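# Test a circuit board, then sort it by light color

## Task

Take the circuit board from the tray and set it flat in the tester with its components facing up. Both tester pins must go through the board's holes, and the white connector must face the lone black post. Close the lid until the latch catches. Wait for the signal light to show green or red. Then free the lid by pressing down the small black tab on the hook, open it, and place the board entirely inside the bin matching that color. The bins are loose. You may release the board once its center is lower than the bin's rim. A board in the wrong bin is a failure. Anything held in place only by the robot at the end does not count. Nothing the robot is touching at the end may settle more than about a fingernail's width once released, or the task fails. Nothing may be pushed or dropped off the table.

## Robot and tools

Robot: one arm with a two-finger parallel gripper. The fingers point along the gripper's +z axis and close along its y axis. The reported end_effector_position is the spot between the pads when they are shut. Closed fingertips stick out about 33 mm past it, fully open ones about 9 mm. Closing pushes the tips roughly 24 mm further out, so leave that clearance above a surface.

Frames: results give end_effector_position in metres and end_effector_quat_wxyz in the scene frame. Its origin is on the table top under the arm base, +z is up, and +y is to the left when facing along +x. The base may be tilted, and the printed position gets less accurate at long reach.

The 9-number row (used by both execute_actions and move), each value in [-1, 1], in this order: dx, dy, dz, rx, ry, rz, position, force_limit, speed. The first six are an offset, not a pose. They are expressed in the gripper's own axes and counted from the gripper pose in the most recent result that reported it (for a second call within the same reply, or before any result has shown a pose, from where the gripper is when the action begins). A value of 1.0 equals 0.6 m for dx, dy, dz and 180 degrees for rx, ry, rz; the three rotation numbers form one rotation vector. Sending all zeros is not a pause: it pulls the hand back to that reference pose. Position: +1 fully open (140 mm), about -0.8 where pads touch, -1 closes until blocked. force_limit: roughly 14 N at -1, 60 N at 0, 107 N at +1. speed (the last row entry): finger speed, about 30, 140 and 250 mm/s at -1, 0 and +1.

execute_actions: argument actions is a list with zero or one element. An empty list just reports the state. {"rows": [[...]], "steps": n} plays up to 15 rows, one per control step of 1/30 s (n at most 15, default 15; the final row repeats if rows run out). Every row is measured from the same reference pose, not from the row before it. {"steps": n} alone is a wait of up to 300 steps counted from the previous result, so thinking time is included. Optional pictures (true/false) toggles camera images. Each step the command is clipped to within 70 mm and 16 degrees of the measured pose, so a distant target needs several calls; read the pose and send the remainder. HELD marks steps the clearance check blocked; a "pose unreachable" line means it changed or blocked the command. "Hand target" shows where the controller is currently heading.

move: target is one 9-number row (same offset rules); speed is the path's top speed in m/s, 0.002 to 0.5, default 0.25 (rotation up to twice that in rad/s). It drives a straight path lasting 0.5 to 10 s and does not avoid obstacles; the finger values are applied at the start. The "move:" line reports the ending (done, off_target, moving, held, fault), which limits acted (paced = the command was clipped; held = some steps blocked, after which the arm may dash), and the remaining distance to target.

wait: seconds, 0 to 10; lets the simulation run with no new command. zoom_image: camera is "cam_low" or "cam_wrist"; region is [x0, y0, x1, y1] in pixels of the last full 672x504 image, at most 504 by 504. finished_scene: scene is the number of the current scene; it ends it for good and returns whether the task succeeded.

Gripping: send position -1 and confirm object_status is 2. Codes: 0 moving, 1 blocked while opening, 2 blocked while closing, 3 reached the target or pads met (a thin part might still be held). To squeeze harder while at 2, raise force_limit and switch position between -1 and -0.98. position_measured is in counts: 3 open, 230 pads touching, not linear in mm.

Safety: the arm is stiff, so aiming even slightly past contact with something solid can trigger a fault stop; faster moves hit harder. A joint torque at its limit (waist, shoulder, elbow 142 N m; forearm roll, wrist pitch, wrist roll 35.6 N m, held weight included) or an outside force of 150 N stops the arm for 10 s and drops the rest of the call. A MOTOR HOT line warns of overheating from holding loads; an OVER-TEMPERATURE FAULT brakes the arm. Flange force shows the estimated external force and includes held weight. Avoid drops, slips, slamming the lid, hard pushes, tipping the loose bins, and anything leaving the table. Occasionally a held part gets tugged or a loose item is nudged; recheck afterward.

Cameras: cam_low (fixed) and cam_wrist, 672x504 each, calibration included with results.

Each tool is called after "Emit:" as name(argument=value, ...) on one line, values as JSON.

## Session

Emit:
execute_actions(actions=[])

Scene clock: 0.00 s of 12600.00 s.
end_effector_position=(+0.4524, -0.4621, +0.3840) position_measured=3 object_status=3 end_effector_quat_wxyz=(+0.071, +0.198, +0.953, -0.217)
Joint positions: [-0.792  0.498  0.186 -0.249 -1.072 -1.147]
Joint velocities: [ 0.001  0.     0.    -0.     0.     0.   ]
Flange force (N, the push that the arm receives, along the gripper's own x y z axes): no reading
Hand target: +0.452, -0.462, +0.384; +0.071, +0.198, +0.953, -0.217
camera_calibration (this result's frames):
cam_wrist: T_world_to_cam=[[0.378562, 0.848035, -0.370848, 0.357498], [0.848984, -0.158555, 0.50407, -0.660717], [0.368669, -0.505666, -0.779991, 0.0884754], [0, 0, 0, 1]] pos_world=[0.392985, -0.363192, 0.534635]

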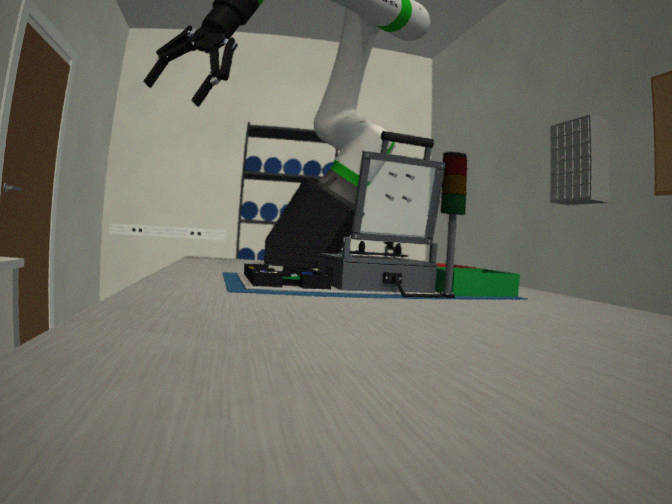

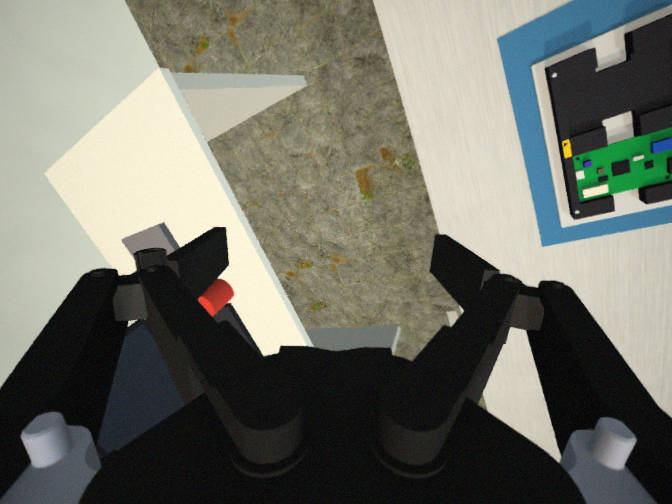

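Emit:
zoom_image(camera="cam_wrist", region=[480, 0, 672, 260])

Emit:
zoom_image(camera="cam_low", region=[210, 120, 540, 310])

Region (480, 0, 672, 260) of cam_wrist's 672x504 image, scaled by 1.938, with more detail than that image has; it fills the left 372 columns of this view, and the rest is white.

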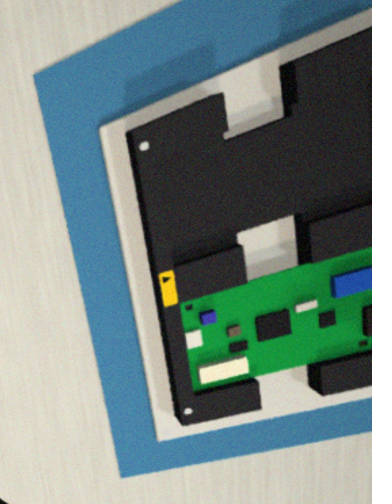

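Region (210, 120, 540, 310) of cam_low's 672x504 image, scaled by 1.527, with more detail than that image has; it fills the top 290 rows of this view, and the rest is white.

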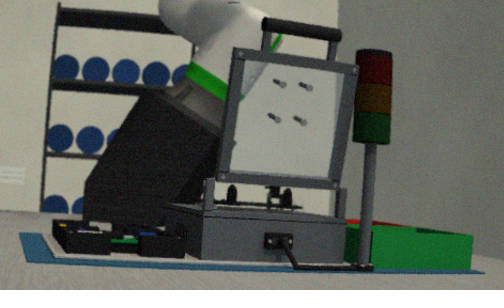

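Emit:
move(target=[0.1935, 0.6642, -0.2156, -0.0757, 0.1343, 0.3354, 0.2, 0, 0], speed=0.45)

Scene clock: 106.27 s of 12600.00 s.
end_effector_position=(+0.5037, -0.0351, +0.3213) position_measured=104 object_status=3 end_effector_quat_wxyz=(+0.000, +0.676, +0.737, +0.001)
Joint positions: [-0.364  0.064 -0.001 -0.541 -1.456 -2.629]
Joint velocities: [ 0.001 -0.002  0.001  0.002  0.002 -0.004]
Flange force (N, the push that the arm receives, along the gripper's own x y z axes): [0.8 0.2 0.0]
Hand target: +0.504, -0.035, +0.321; +0.000, +0.676, +0.737, +0.001
Off the commanded pose: 0.001 m, 0 deg.
After step 90, 101.40 s passed at rest.
move: done
camera_calibration (this result's frames):
cam_wrist: T_world_to_cam=[[0.992708, 0.117763, 0.0257357, -0.509684], [0.102143, -0.935164, 0.339169, -0.203094], [0.0640085, -0.334067, -0.940373, 0.447572], [0, 0, 0, 1]] pos_world=[0.498064, 0.0196149, 0.502885]

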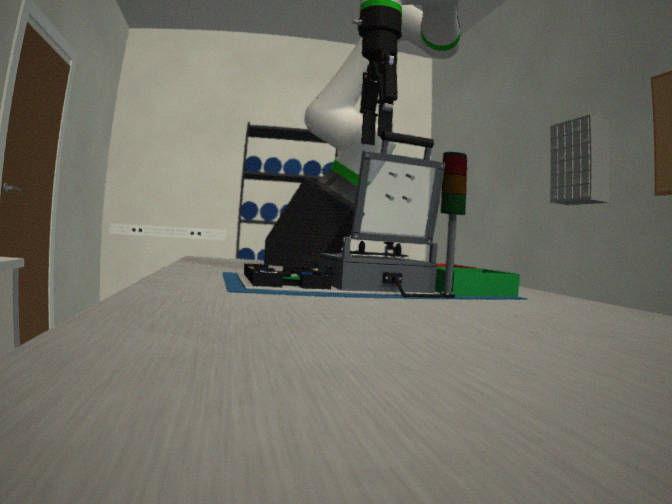

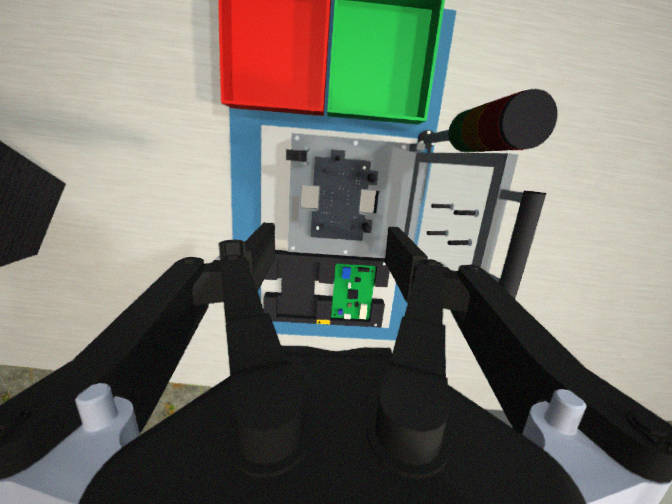

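Emit:
zoom_image(camera="cam_wrist", region=[270, 125, 420, 265])

Emit:
zoom_image(camera="cam_wrist", region=[255, 215, 405, 340])

Region (270, 125, 420, 265) of cam_wrist's 672x504 image, scaled by 3.360, with more detail than that image has; it fills the top 470 rows of this view, and the rest is white.

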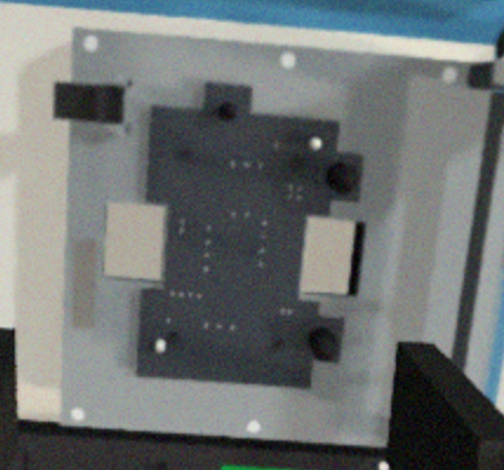

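Region (255, 215, 405, 340) of cam_wrist's 672x504 image, scaled by 3.360, with more detail than that image has.

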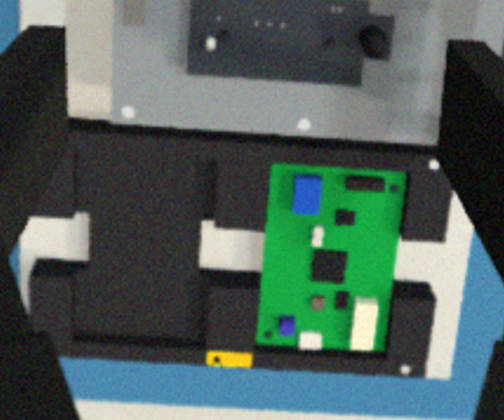

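Emit:
zoom_image(camera="cam_wrist", region=[240, 210, 300, 270])

Emit:
zoom_image(camera="cam_wrist", region=[365, 210, 425, 270])

Emit:
zoom_image(camera="cam_wrist", region=[280, 130, 412, 196])

Emit:
zoom_image(camera="cam_wrist", region=[280, 196, 400, 260])

Region (240, 210, 300, 270) of cam_wrist's 672x504 image, scaled by 8.400, with more detail than that image has.

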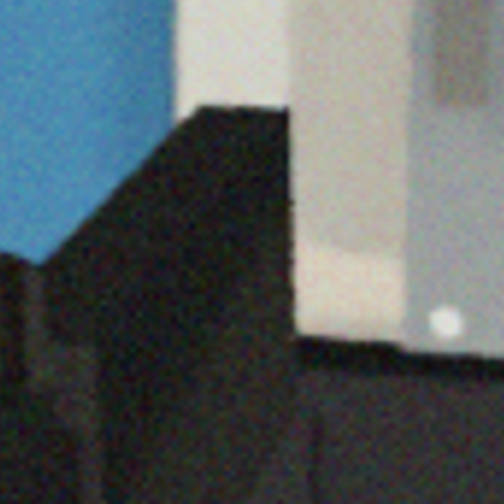

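Region (365, 210, 425, 270) of cam_wrist's 672x504 image, scaled by 8.400, with more detail than that image has.

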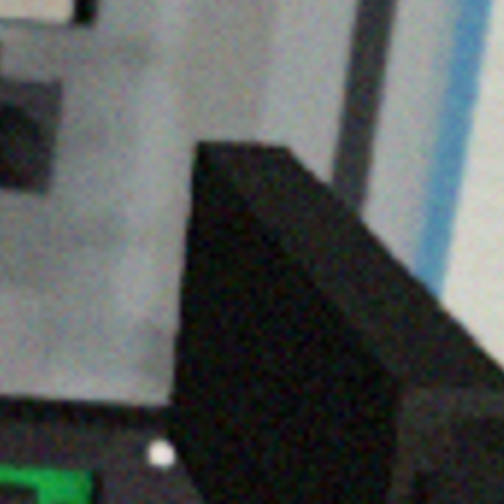

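Region (280, 130, 412, 196) of cam_wrist's 672x504 image, scaled by 3.818, with more detail than that image has.

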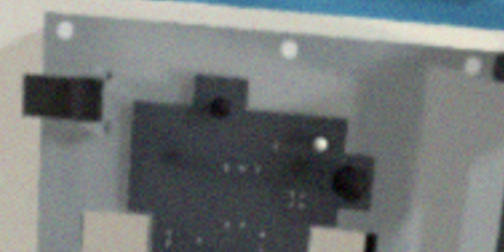

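Region (280, 196, 400, 260) of cam_wrist's 672x504 image, scaled by 4.200, with more detail than that image has; it fills the top 269 rows of this view, and the rest is white.

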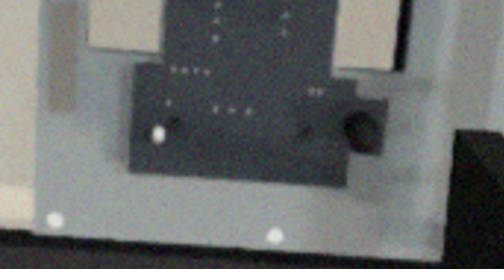

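Emit:
move(target=[0, 0.0238, 0.3272, 0, 0, 0.0122, 0.2, 0, 0], speed=0.35)

Scene clock: 227.37 s of 12600.00 s.
end_effector_position=(+0.5183, -0.0330, +0.1250) position_measured=104 object_status=3 end_effector_quat_wxyz=(+0.000, +0.689, +0.724, +0.001)
Joint positions: [-0.148  0.254 -0.177 -0.602 -1.036 -2.645]
Joint velocities: [ 0.002  0.002 -0.001 -0.003  0.002  0.   ]
Flange force (N, the push that the arm receives, along the gripper's own x y z axes): [-5.3 7.3 0.3]
Hand target: +0.518, -0.033, +0.125; +0.000, +0.689, +0.724, +0.001
Off the commanded pose: 0.001 m, 0 deg.
After step 90, 117.00 s passed at rest.
move: done
camera_calibration (this result's frames):
cam_wrist: T_world_to_cam=[[0.996396, 0.0807727, 0.02591, -0.522517], [0.0672681, -0.938468, 0.338751, -0.118023], [0.0516776, -0.335787, -0.940519, 0.269105], [0, 0, 0, 1]] pos_world=[0.514667, 0.0218065, 0.306617]

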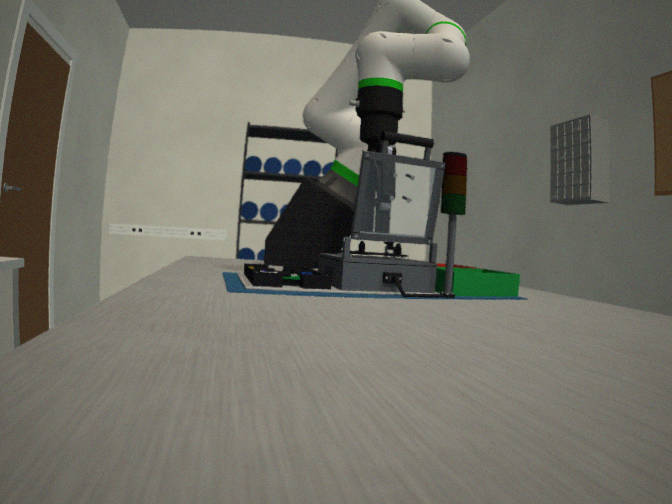

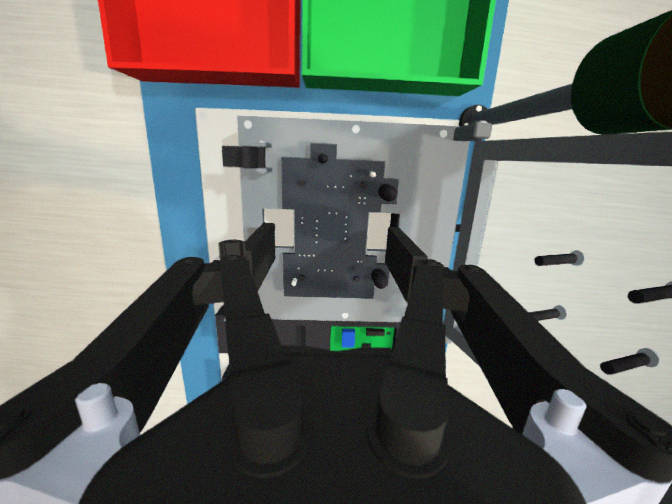

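Emit:
zoom_image(camera="cam_wrist", region=[255, 140, 415, 320])

Emit:
zoom_image(camera="cam_wrist", region=[340, 145, 410, 215])

Emit:
zoom_image(camera="cam_wrist", region=[262, 240, 332, 310])

Emit:
zoom_image(camera="cam_wrist", region=[215, 105, 495, 180])

Region (255, 140, 415, 320) of cam_wrist's 672x504 image, scaled by 2.800, with more detail than that image has.

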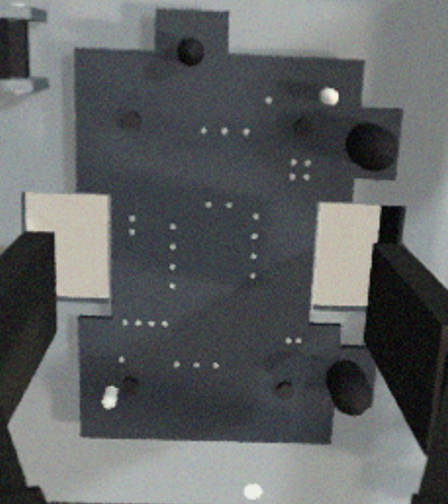

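Region (340, 145, 410, 215) of cam_wrist's 672x504 image, scaled by 7.200, with more detail than that image has.

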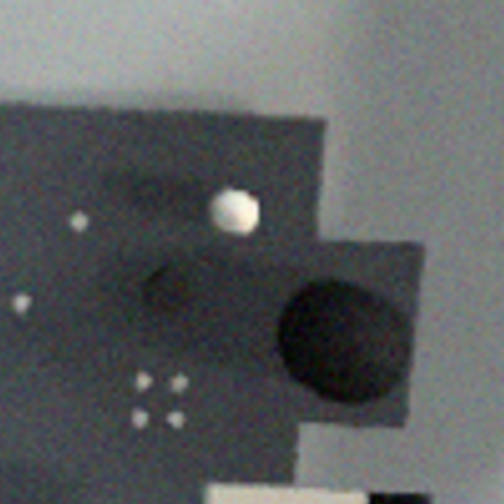

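Region (262, 240, 332, 310) of cam_wrist's 672x504 image, scaled by 7.200, with more detail than that image has.

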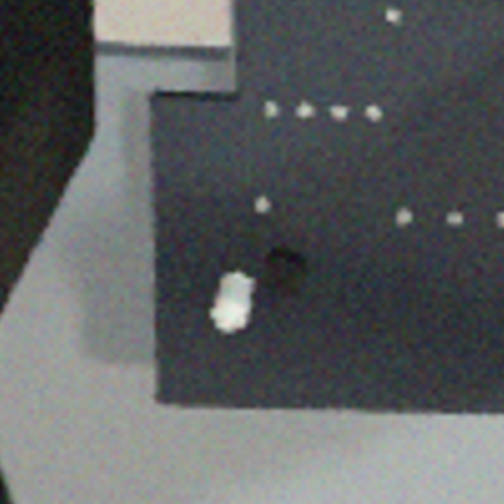

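Region (215, 105, 495, 180) of cam_wrist's 672x504 image, scaled by 1.800, with more detail than that image has; it fills the top 135 rows of this view, and the rest is white.

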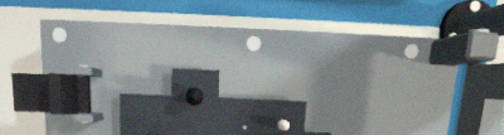

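Emit:
zoom_image(camera="cam_wrist", region=[270, 300, 410, 360])

Region (270, 300, 410, 360) of cam_wrist's 672x504 image, scaled by 3.600, with more detail than that image has; it fills the top 216 rows of this view, and the rest is white.

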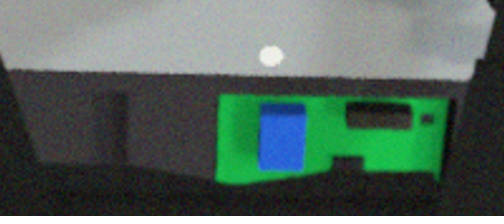

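Emit:
execute_actions(actions=[{"rows": [[0,0,-0.001,0,0,0,0.2,0,0],[0,0,-0.0038,0,0,0,0.2,0,0],[0,0,-0.0078,0,0,0,0.2,0,0],[0,0,-0.0122,0,0,0,0.2,0,0],[0,0,-0.0162,0,0,0,0.2,0,0],[0,0,-0.019,0,0,0,0.2,0,0],[0,0,-0.02,0,0,0,0.2,0,0]], "steps": 10}], pictures=false)

Emit:
move(target=[-0.284, 0.0677, 0.0783, 0, 0, 0, 0.2, 0, 0], speed=0.3)

Scene clock: 347.70 s of 12600.00 s.
end_effector_position=(+0.5183, -0.0331, +0.1364) position_measured=104 object_status=3 end_effector_quat_wxyz=(+0.000, +0.689, +0.724, +0.001)
Joint positions: [-0.159  0.238 -0.171 -0.596 -1.059 -2.649]
Joint velocities: [-0.012 -0.013  0.005  0.005 -0.023 -0.004]
Flange force (N, the push that the arm receives, along the gripper's own x y z axes): [-5.2 3.0 -3.9]
Hand target: +0.518, -0.033, +0.137; +0.000, +0.689, +0.724, +0.001
Off the commanded pose: 0.001 m, 0 deg.
Steps of this call (steps 1 to 90: nothing new was sent; then 117.00 s passed at rest; steps 91 to 100: all 10 steps of this action). Readings (end_effector_position | what the end effector reports):
91: (+0.5183, -0.0330, +0.1250) | position_measured=104 object_status=3
92: (+0.5184, -0.0330, +0.1251) | position_measured=104 object_status=3
94: (+0.5184, -0.0329, +0.1273) | position_measured=104 object_status=3
98: (+0.5184, -0.0331, +0.1350) | position_measured=104 object_status=3
100: the state above

Scene clock: 349.07 s of 12600.00 s.
end_effector_position=(+0.5668, -0.2011, +0.0894) position_measured=104 object_status=3 end_effector_quat_wxyz=(+0.000, +0.689, +0.724, +0.001)
Joint positions: [-0.366  0.643  0.141 -0.615 -1.09  -2.416]
Joint velocities: [-0.001  0.002  0.002  0.001 -0.001  0.   ]
Flange force (N, the push that the arm receives, along the gripper's own x y z axes): [-4.3 3.6 0.6]
Hand target: +0.567, -0.201, +0.089; -0.000, +0.689, +0.724, +0.001
Off the commanded pose: 0.001 m, 0 deg.
move: done
camera_calibration (this result's frames):
cam_wrist: T_world_to_cam=[[0.99642, 0.0807099, 0.025153, -0.556318], [0.0674567, -0.93841, 0.338875, -0.267108], [0.0509544, -0.335965, -0.940495, 0.17703], [0, 0, 0, 1]] pos_world=[0.563325, -0.146281, 0.271005]

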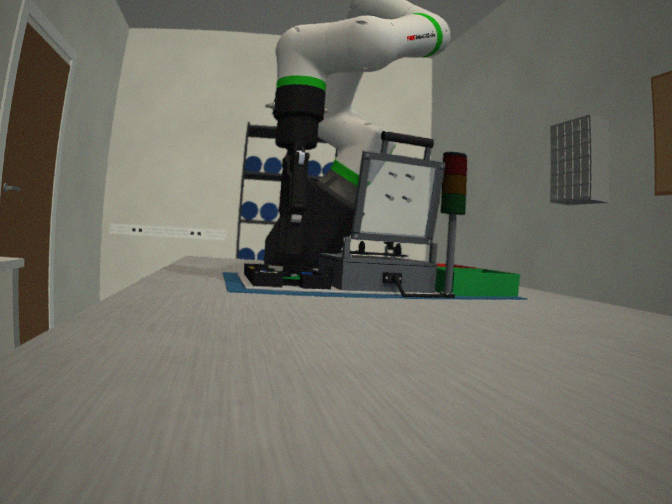

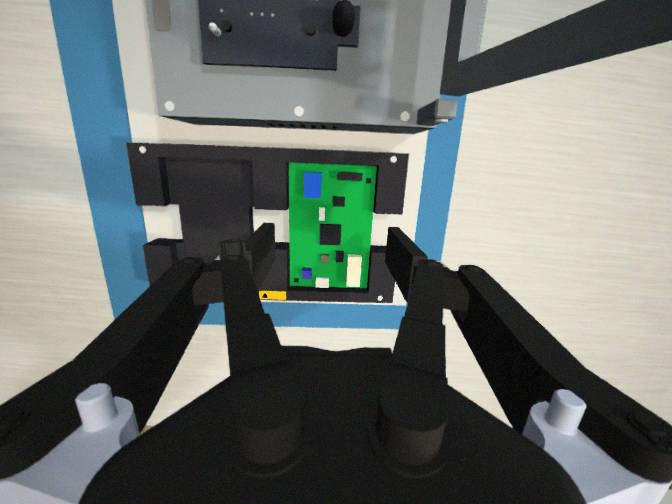

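Emit:
zoom_image(camera="cam_wrist", region=[250, 150, 410, 310])

Region (250, 150, 410, 310) of cam_wrist's 672x504 image, scaled by 3.150, with more detail than that image has.

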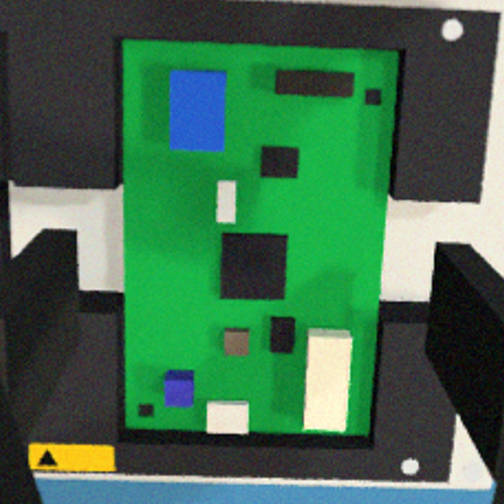

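Emit:
move(target=[-0.0007, -0.0002, 0.0798, 0, 0, 0, 0.2, -0.1, -0.6], speed=0.12)

Emit:
execute_actions(actions=[{"rows": [[0, 0, 0, 0, 0, 0, -1, -0.1, -0.6]], "steps": 11}])

Emit:
execute_actions(actions=[{"rows": [[0,0,-0.00033,0,0,0,-1,-0.1,-0.6],[0,0,-0.00083,0,0,0,-1,-0.1,-0.6],[0,0,-0.00167,0,0,0,-1,-0.1,-0.6],[0,0,-0.00283,0,0,0,-1,-0.1,-0.6],[0,0,-0.00433,0,0,0,-1,-0.1,-0.6],[0,0,-0.00633,0,0,0,-0.98,0.35,-0.6],[0,0,-0.009,0,0,0,-0.98,0.35,-0.6],[0,0,-0.01233,0,0,0,-0.98,0.35,-0.6],[0,0,-0.01633,0,0,0,-0.98,0.35,-0.6],[0,0,-0.021,0,0,0,-0.98,0.35,-0.6],[0,0,-0.02633,0,0,0,-0.98,0.35,-0.6],[0,0,-0.03233,0,0,0,-0.98,0.35,-0.6],[0,0,-0.039,0,0,0,-0.98,0.35,-0.6],[0,0,-0.04633,0,0,0,-0.98,0.35,-0.6],[0,0,-0.05433,0,0,0,-0.98,0.35,-0.6]], "steps": 15}], pictures=false)

Emit:
execute_actions(actions=[{"rows": [[0,0,-0.0275,0,0,-0.0023,-0.98,0.35,-0.6],[0,0,-0.0358,0,0,-0.007,-0.98,0.35,-0.6],[0,0,-0.0442,0,0,-0.014,-0.98,0.35,-0.6],[0,0,-0.0525,0,0,-0.0233,-0.98,0.35,-0.6],[0,0,-0.0608,0,0,-0.035,-0.98,0.35,-0.6],[0,0,-0.0692,0,0,-0.049,-0.98,0.35,-0.6],[0,0,-0.0775,0,0,-0.0653,-0.98,0.35,-0.6],[0,0,-0.0855,0,0,-0.084,-0.98,0.35,-0.6],[0,0,-0.093,0,0,-0.105,-0.98,0.35,-0.6],[0,0,-0.1,0,0,-0.1283,-0.98,0.35,-0.6],[0,0,-0.1063,0,0,-0.1517,-0.98,0.35,-0.6],[0,0,-0.112,0,0,-0.175,-0.98,0.35,-0.6],[0,0,-0.117,0,0,-0.1983,-0.98,0.35,-0.6],[0,0,-0.1213,0,0,-0.2217,-0.98,0.35,-0.6],[0,0,-0.125,0,0,-0.245,-0.98,0.35,-0.6]], "steps": 15}], pictures=false)

Emit:
execute_actions(actions=[{"rows": [[0,0,-0.0147,0,0,-0.0861,-0.98,0.35,-0.6],[0,0,-0.017,0,0,-0.1094,-0.98,0.35,-0.6],[0,0,-0.0187,0,0,-0.1328,-0.98,0.35,-0.6],[0,0,-0.0197,0,0,-0.1561,-0.98,0.35,-0.6],[0,0,-0.02,0,0,-0.1794,-0.98,0.35,-0.6],[0,0,-0.02,0,0,-0.2028,-0.98,0.35,-0.6],[0,0,-0.02,0,0,-0.2261,-0.98,0.35,-0.6],[0,0,-0.02,0,0,-0.2494,-0.98,0.35,-0.6],[0,0,-0.02,0,0,-0.2728,-0.98,0.35,-0.6],[0,0,-0.02,0,0,-0.2961,-0.98,0.35,-0.6],[0,0,-0.02,0,0,-0.3194,-0.98,0.35,-0.6],[0,0,-0.02,0,0,-0.3428,-0.98,0.35,-0.6],[0,0,-0.02,0,0,-0.3661,-0.98,0.35,-0.6],[0,0,-0.02,0,0,-0.3894,-0.98,0.35,-0.6],[0,0,-0.02,0,0,-0.4128,-0.98,0.35,-0.6]], "steps": 15}], pictures=false)

Emit:
execute_actions(actions=[{"rows": [[0,0,0,0,0,-0.0861,-0.98,0.35,-0.6],[0,0,0,0,0,-0.1094,-0.98,0.35,-0.6],[0,0,0,0,0,-0.1328,-0.98,0.35,-0.6],[0,0,0,0,0,-0.1561,-0.98,0.35,-0.6],[0,0,0,0,0,-0.1771,-0.98,0.35,-0.6],[0,0,0,0,0,-0.1958,-0.98,0.35,-0.6],[0,0,0,0,0,-0.2121,-0.98,0.35,-0.6],[0,0,0,0,0,-0.2261,-0.98,0.35,-0.6],[0,0,0,0,0,-0.2378,-0.98,0.35,-0.6],[0,0,0,0,0,-0.2471,-0.98,0.35,-0.6],[0,0,0,0,0,-0.2541,-0.98,0.35,-0.6],[0,0,0,0,0,-0.2588,-0.98,0.35,-0.6],[0,0,0,0,0,-0.2611,-0.98,0.35,-0.6]], "steps": 15}])

Scene clock: 469.87 s of 12600.00 s.
end_effector_position=(+0.5667, -0.2014, +0.0416) position_measured=104 object_status=3 end_effector_quat_wxyz=(-0.000, +0.689, +0.724, +0.001)
Joint positions: [-0.329  0.706  0.136 -0.643 -1.016 -2.399]
Joint velocities: [-0.     0.001 -0.    -0.001  0.001  0.   ]
Flange force (N, the push that the arm receives, along the gripper's own x y z axes): [-6.1 4.4 1.3]
Hand target: +0.567, -0.201, +0.042; -0.000, +0.689, +0.724, +0.001
Off the commanded pose: 0.000 m, 0 deg.
After step 90, 117.00 s passed at rest.
move: done
camera_calibration (this result's frames):
cam_wrist: T_world_to_cam=[[0.996409, 0.0808554, 0.0251486, -0.554991], [0.0676007, -0.938436, 0.338776, -0.251172], [0.0509922, -0.335859, -0.940531, 0.131952], [0, 0, 0, 1]] pos_world=[0.563248, -0.146517, 0.223153]

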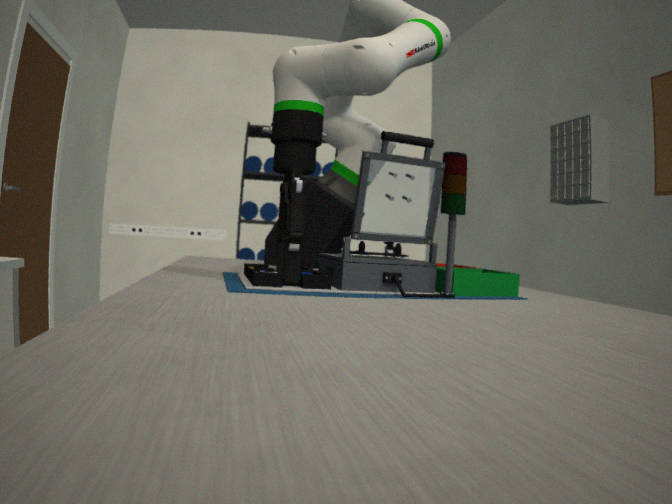

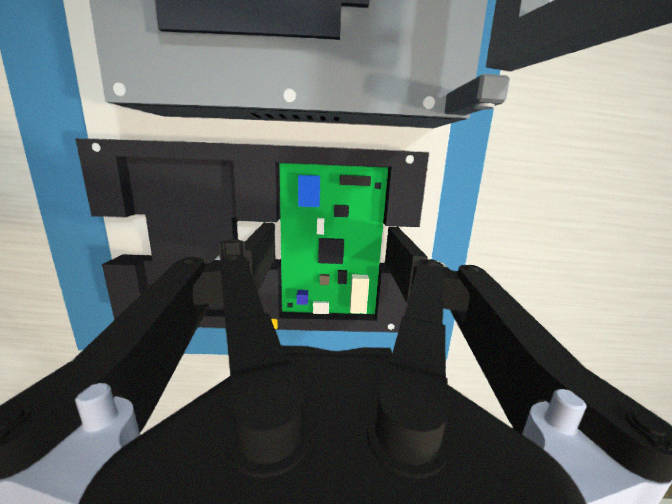

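Scene clock: 470.23 s of 12600.00 s.
end_effector_position=(+0.5668, -0.2014, +0.0416) position_measured=125 object_status=0 end_effector_quat_wxyz=(-0.000, +0.689, +0.724, +0.001)
Joint positions: [-0.329  0.706  0.136 -0.643 -1.016 -2.399]
Joint velocities: [ 0.     0.    -0.001 -0.001  0.     0.   ]
Flange force (N, the push that the arm receives, along the gripper's own x y z axes): [0.9 -1.3 -25.1]
Hand target: +0.567, -0.201, +0.042; -0.000, +0.689, +0.724, +0.001
Off the commanded pose: 0.000 m, 0 deg.
Steps of this call (steps 1 to 11: all 11 steps of this action). Readings (end_effector_position | what the end effector reports):
1: (+0.5667, -0.2014, +0.0416) | position_measured=104 object_status=0
2: (+0.5667, -0.2014, +0.0416) | position_measured=106 object_status=0
4: (+0.5667, -0.2014, +0.0416) | position_measured=114 object_status=0
8: (+0.5668, -0.2014, +0.0416) | position_measured=125 object_status=0
11: the state above
camera_calibration (this result's frames):
cam_wrist: T_world_to_cam=[[0.996405, 0.0808819, 0.0251923, -0.555021], [0.0676101, -0.93843, 0.33879, -0.251182], [0.0510432, -0.335869, -0.940525, 0.131916], [0, 0, 0, 1]] pos_world=[0.563275, -0.146519, 0.223151]

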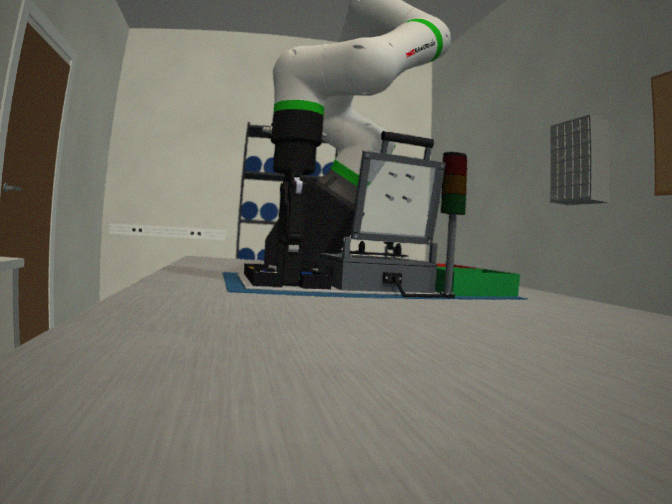

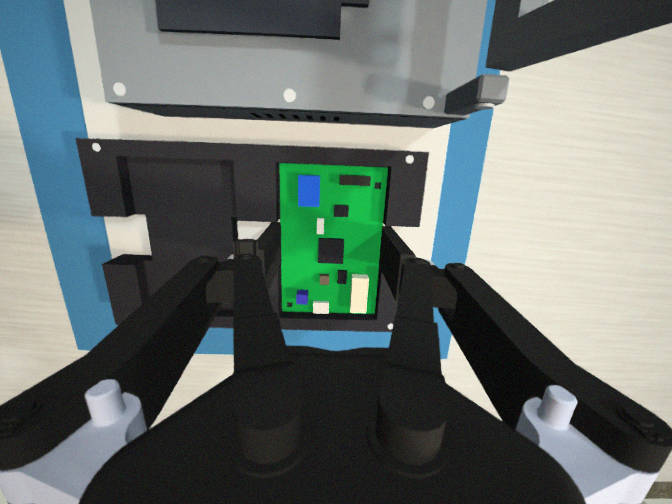

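Scene clock: 470.73 s of 12600.00 s.
end_effector_position=(+0.5667, -0.2015, +0.0630) position_measured=127 object_status=2 end_effector_quat_wxyz=(+0.000, +0.689, +0.724, +0.001)
Joint positions: [-0.346  0.677  0.136 -0.63  -1.048 -2.406]
Joint velocities: [-0.089 -0.147  0.012  0.065 -0.172 -0.037]
Flange force (N, the push that the arm receives, along the gripper's own x y z axes): [-7.2 4.4 4.9]
Hand target: +0.567, -0.202, +0.074; +0.000, +0.689, +0.724, +0.001
Off the commanded pose: 0.011 m, 0 deg.
Steps of this call (steps 1 to 15: all 15 steps of this action). Readings (end_effector_position | what the end effector reports):
1: (+0.5668, -0.2014, +0.0416) | position_measured=125 object_status=2
2: (+0.5668, -0.2014, +0.0416) | position_measured=125 object_status=2
4: (+0.5669, -0.2014, +0.0419) | position_measured=125 object_status=2
8: (+0.5668, -0.2013, +0.0452) | position_measured=127 object_status=0
15: the state above

Scene clock: 471.23 s of 12600.00 s.
end_effector_position=(+0.5667, -0.2019, +0.1233) position_measured=127 object_status=2 end_effector_quat_wxyz=(+0.000, +0.534, +0.845, -0.010)
Joint positions: [-0.382  0.599  0.15  -0.577 -1.139 -2.051]
Joint velocities: [-0.039 -0.129  0.031  0.117 -0.144  1.239]
Flange force (N, the push that the arm receives, along the gripper's own x y z axes): [-8.1 2.9 -0.7]
Hand target: +0.567, -0.202, +0.138; -0.001, +0.443, +0.896, -0.014
Off the commanded pose: 0.015 m, 22 deg; orientation clipped at the last step of the last action.
Steps of this call (steps 1 to 15: all 15 steps of this action). Readings (end_effector_position | what the end effector reports):
1: (+0.5667, -0.2015, +0.0670) | position_measured=127 object_status=2
2: (+0.5667, -0.2016, +0.0713) | position_measured=127 object_status=2
4: (+0.5667, -0.2017, +0.0804) | position_measured=127 object_status=2
8: (+0.5667, -0.2018, +0.0968) | position_measured=127 object_status=2
15: the state above

Scene clock: 471.73 s of 12600.00 s.
end_effector_position=(+0.5670, -0.2016, +0.1355) position_measured=127 object_status=2 end_effector_quat_wxyz=(-0.010, +0.223, +0.975, -0.025)
Joint positions: [-0.369  0.581  0.154 -0.534 -1.153 -1.413]
Joint velocities: [ 0.034 -0.012 -0.013  0.056  0.024  1.267]
Flange force (N, the push that the arm receives, along the gripper's own x y z axes): [-2.6 1.6 -0.5]
Hand target: +0.567, -0.202, +0.135; -0.014, +0.119, +0.992, -0.028
Off the commanded pose: 0.000 m, 36 deg; orientation clipped at the last step of the last action.
Steps of this call (steps 1 to 15: all 15 steps of this action). Readings (end_effector_position | what the end effector reports):
1: (+0.5667, -0.2020, +0.1266) | position_measured=127 object_status=2
2: (+0.5667, -0.2019, +0.1293) | position_measured=127 object_status=2
4: (+0.5666, -0.2020, +0.1327) | position_measured=127 object_status=2
8: (+0.5669, -0.2017, +0.1348) | position_measured=127 object_status=2
15: the state above

Scene clock: 472.23 s of 12600.00 s.
end_effector_position=(+0.5672, -0.2015, +0.1356) position_measured=127 object_status=2 end_effector_quat_wxyz=(-0.027, -0.111, +0.993, -0.031)
Joint positions: [-0.351  0.577  0.151 -0.504 -1.146 -0.77 ]
Joint velocities: [-0.    -0.004 -0.013 -0.     0.01   1.212]
Flange force (N, the push that the arm receives, along the gripper's own x y z axes): [-3.7 -4.1 0.2]
Hand target: +0.567, -0.202, +0.136; -0.024, -0.178, +0.983, -0.025
Off the commanded pose: 0.000 m, 9 deg.
Steps of this call (steps 1 to 15: all 15 steps of this action). Readings (end_effector_position | what the end effector reports):
1: (+0.5670, -0.2016, +0.1354) | position_measured=127 object_status=2
2: (+0.5671, -0.2016, +0.1355) | position_measured=127 object_status=2
4: (+0.5670, -0.2016, +0.1354) | position_measured=127 object_status=2
8: (+0.5670, -0.2014, +0.1355) | position_measured=127 object_status=2
15: the state above
camera_calibration (this result's frames):
cam_wrist: T_world_to_cam=[[-0.251844, 0.967332, -0.0290391, 0.336141], [0.926901, 0.249728, 0.280162, -0.523201], [0.278261, 0.0436407, -0.959514, 0.170407], [0, 0, 0, 1]] pos_world=[0.522193, -0.201938, 0.31985]

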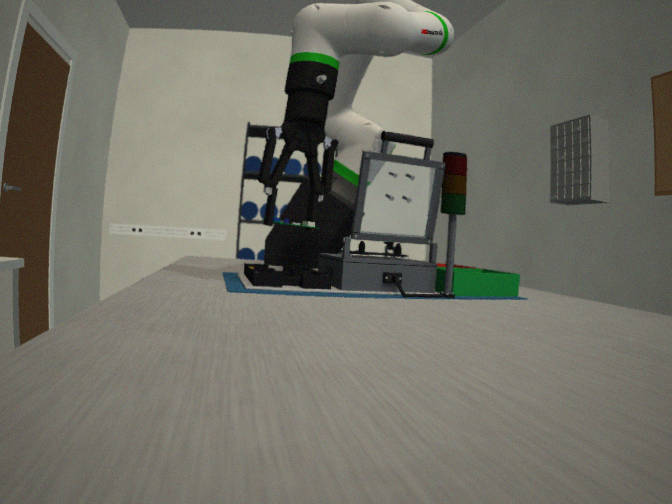

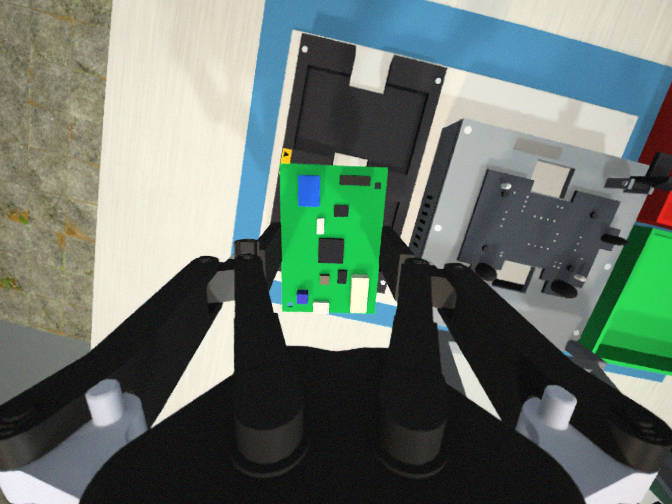

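Emit:
execute_actions(actions=[])

Emit:
zoom_image(camera="cam_wrist", region=[255, 155, 415, 325])

Scene clock: 483.87 s of 12600.00 s.
end_effector_position=(+0.5671, -0.2015, +0.1355) position_measured=127 object_status=2 end_effector_quat_wxyz=(-0.024, -0.178, +0.983, -0.025)
Joint positions: [-0.359  0.577  0.15  -0.518 -1.147 -0.622]
Joint velocities: [ 0.001  0.     0.001  0.    -0.    -0.   ]
Flange force (N, the push that the arm receives, along the gripper's own x y z axes): [-1.9 -4.4 1.2]
Hand target: +0.567, -0.202, +0.136; -0.024, -0.178, +0.983, -0.025
Off the commanded pose: 0.000 m, 1 deg.
Steps of this call (steps 1 to 90: nothing new was sent; then 8.63 s passed at rest). Readings (end_effector_position | what the end effector reports):
1: (+0.5671, -0.2015, +0.1355) | position_measured=127 object_status=2
2: (+0.5670, -0.2014, +0.1354) | position_measured=127 object_status=2
4: (+0.5673, -0.2013, +0.1356) | position_measured=127 object_status=2
8: (+0.5674, -0.2016, +0.1356) | position_measured=127 object_status=2
90: the state above
camera_calibration (this result's frames):
cam_wrist: T_world_to_cam=[[-0.379364, 0.925133, -0.0145658, 0.397993], [0.885195, 0.367478, 0.285289, -0.47642], [0.269283, 0.095335, -0.958331, 0.185745], [0, 0, 0, 1]] pos_world=[0.522691, -0.21083, 0.31972]

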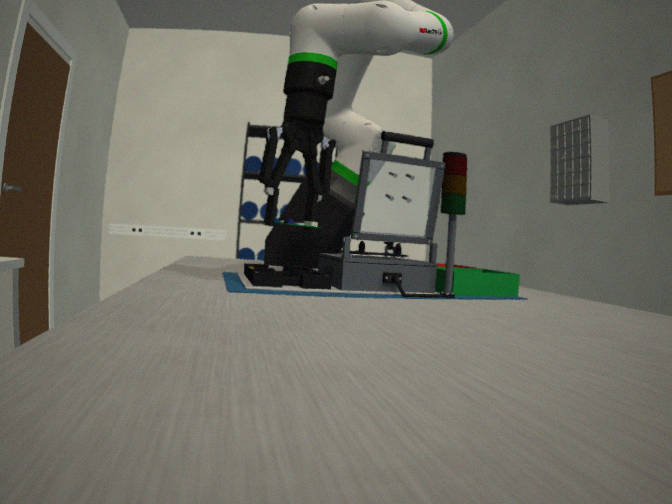

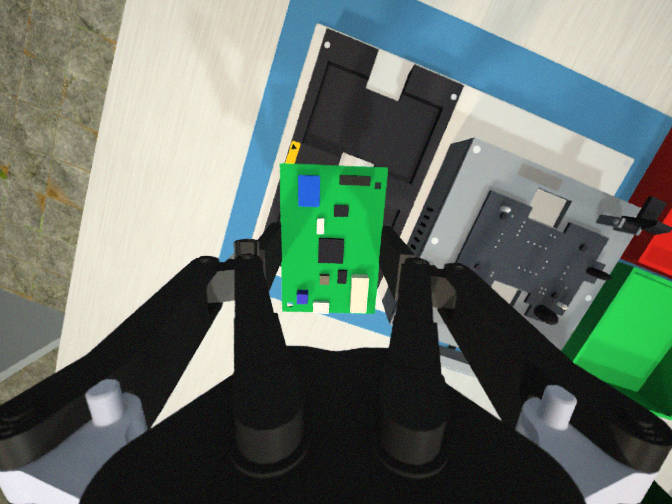

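Region (255, 155, 415, 325) of cam_wrist's 672x504 image, scaled by 2.965, with more detail than that image has; it fills the left 474 columns of this view, and the rest is white.

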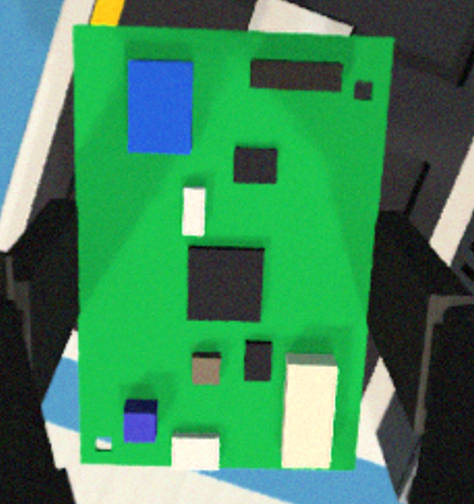

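Emit:
zoom_image(camera="cam_wrist", region=[345, 155, 405, 215])

Emit:
zoom_image(camera="cam_wrist", region=[265, 270, 325, 330])

Region (345, 155, 405, 215) of cam_wrist's 672x504 image, scaled by 8.400, with more detail than that image has.

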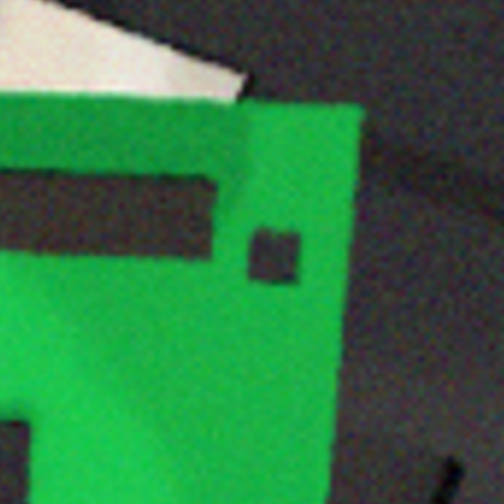

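Region (265, 270, 325, 330) of cam_wrist's 672x504 image, scaled by 8.400, with more detail than that image has.

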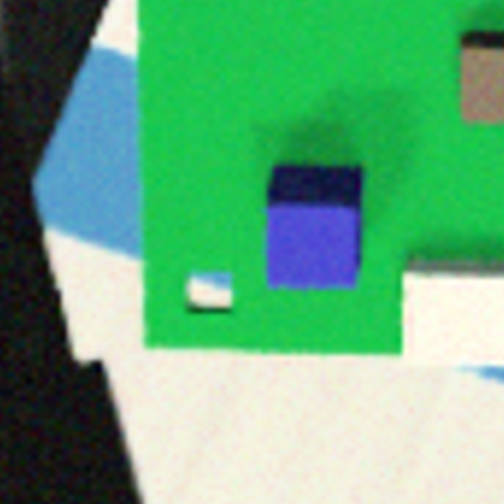

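Emit:
move(target=[-0.02249, 0.29045, -0.00573, -0.00017, -0.02356, -0.40162, -0.98, 0.35, -0.6], speed=0.5)

Scene clock: 536.47 s of 12600.00 s.
end_effector_position=(+0.5191, -0.0334, +0.1315) position_measured=127 object_status=2 end_effector_quat_wxyz=(-0.000, +0.724, -0.689, -0.000)
Joint positions: [-0.154  0.248 -0.17  -0.597 -1.051  0.492]
Joint velocities: [-0.002 -0.001 -0.001 -0.002 -0.     0.004]
Flange force (N, the push that the arm receives, along the gripper's own x y z axes): [3.3 -2.2 0.7]
Hand target: +0.519, -0.033, +0.132; -0.000, +0.724, -0.689, -0.000
Off the commanded pose: 0.001 m, 0 deg.
After step 90, 47.83 s passed at rest.
move: done
camera_calibration (this result's frames):
cam_wrist: T_world_to_cam=[[-0.996419, -0.0809388, 0.0244447, 0.505735], [-0.0678391, 0.9379, 0.340207, 0.0119641], [-0.0504626, 0.337331, -0.940033, 0.350442], [0, 0, 0, 1]] pos_world=[0.52242, -0.0885024, 0.312994]

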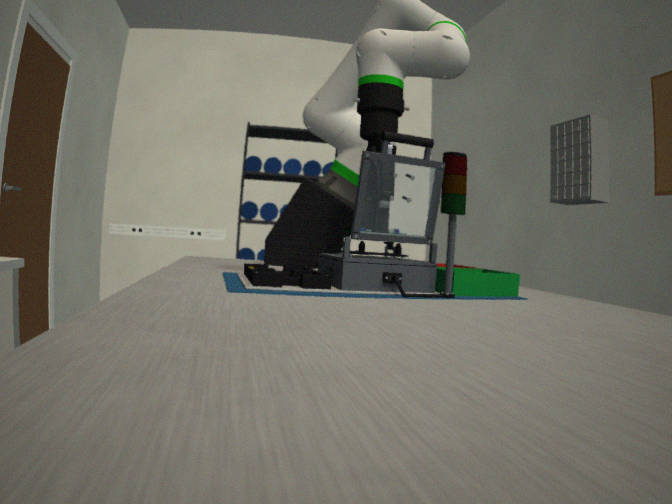

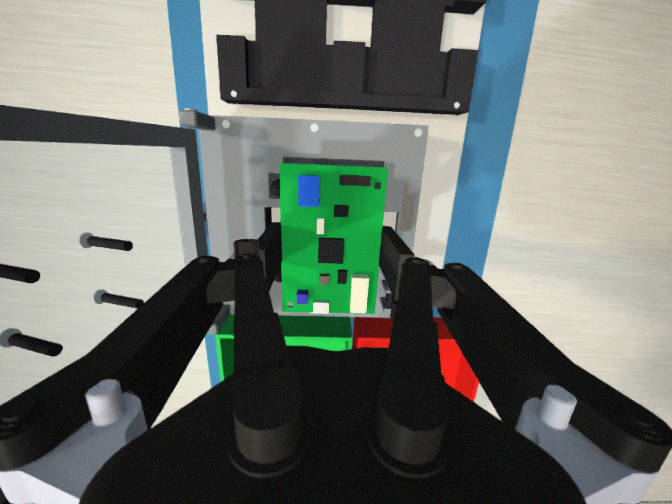

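Emit:
zoom_image(camera="cam_wrist", region=[260, 140, 320, 200])

Emit:
zoom_image(camera="cam_wrist", region=[345, 140, 405, 200])

Region (260, 140, 320, 200) of cam_wrist's 672x504 image, scaled by 8.400, with more detail than that image has.

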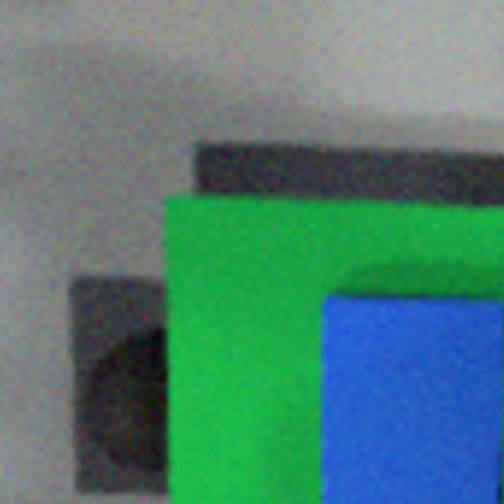

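Region (345, 140, 405, 200) of cam_wrist's 672x504 image, scaled by 8.400, with more detail than that image has.

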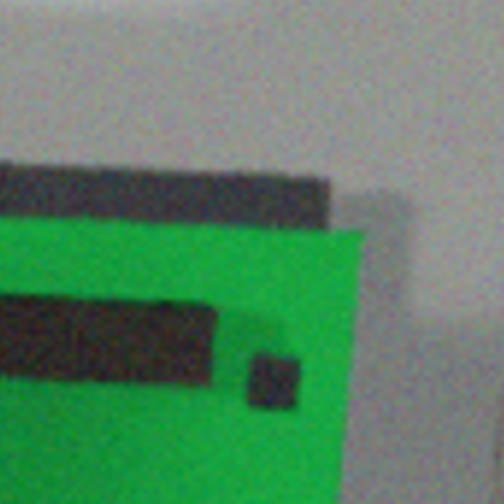

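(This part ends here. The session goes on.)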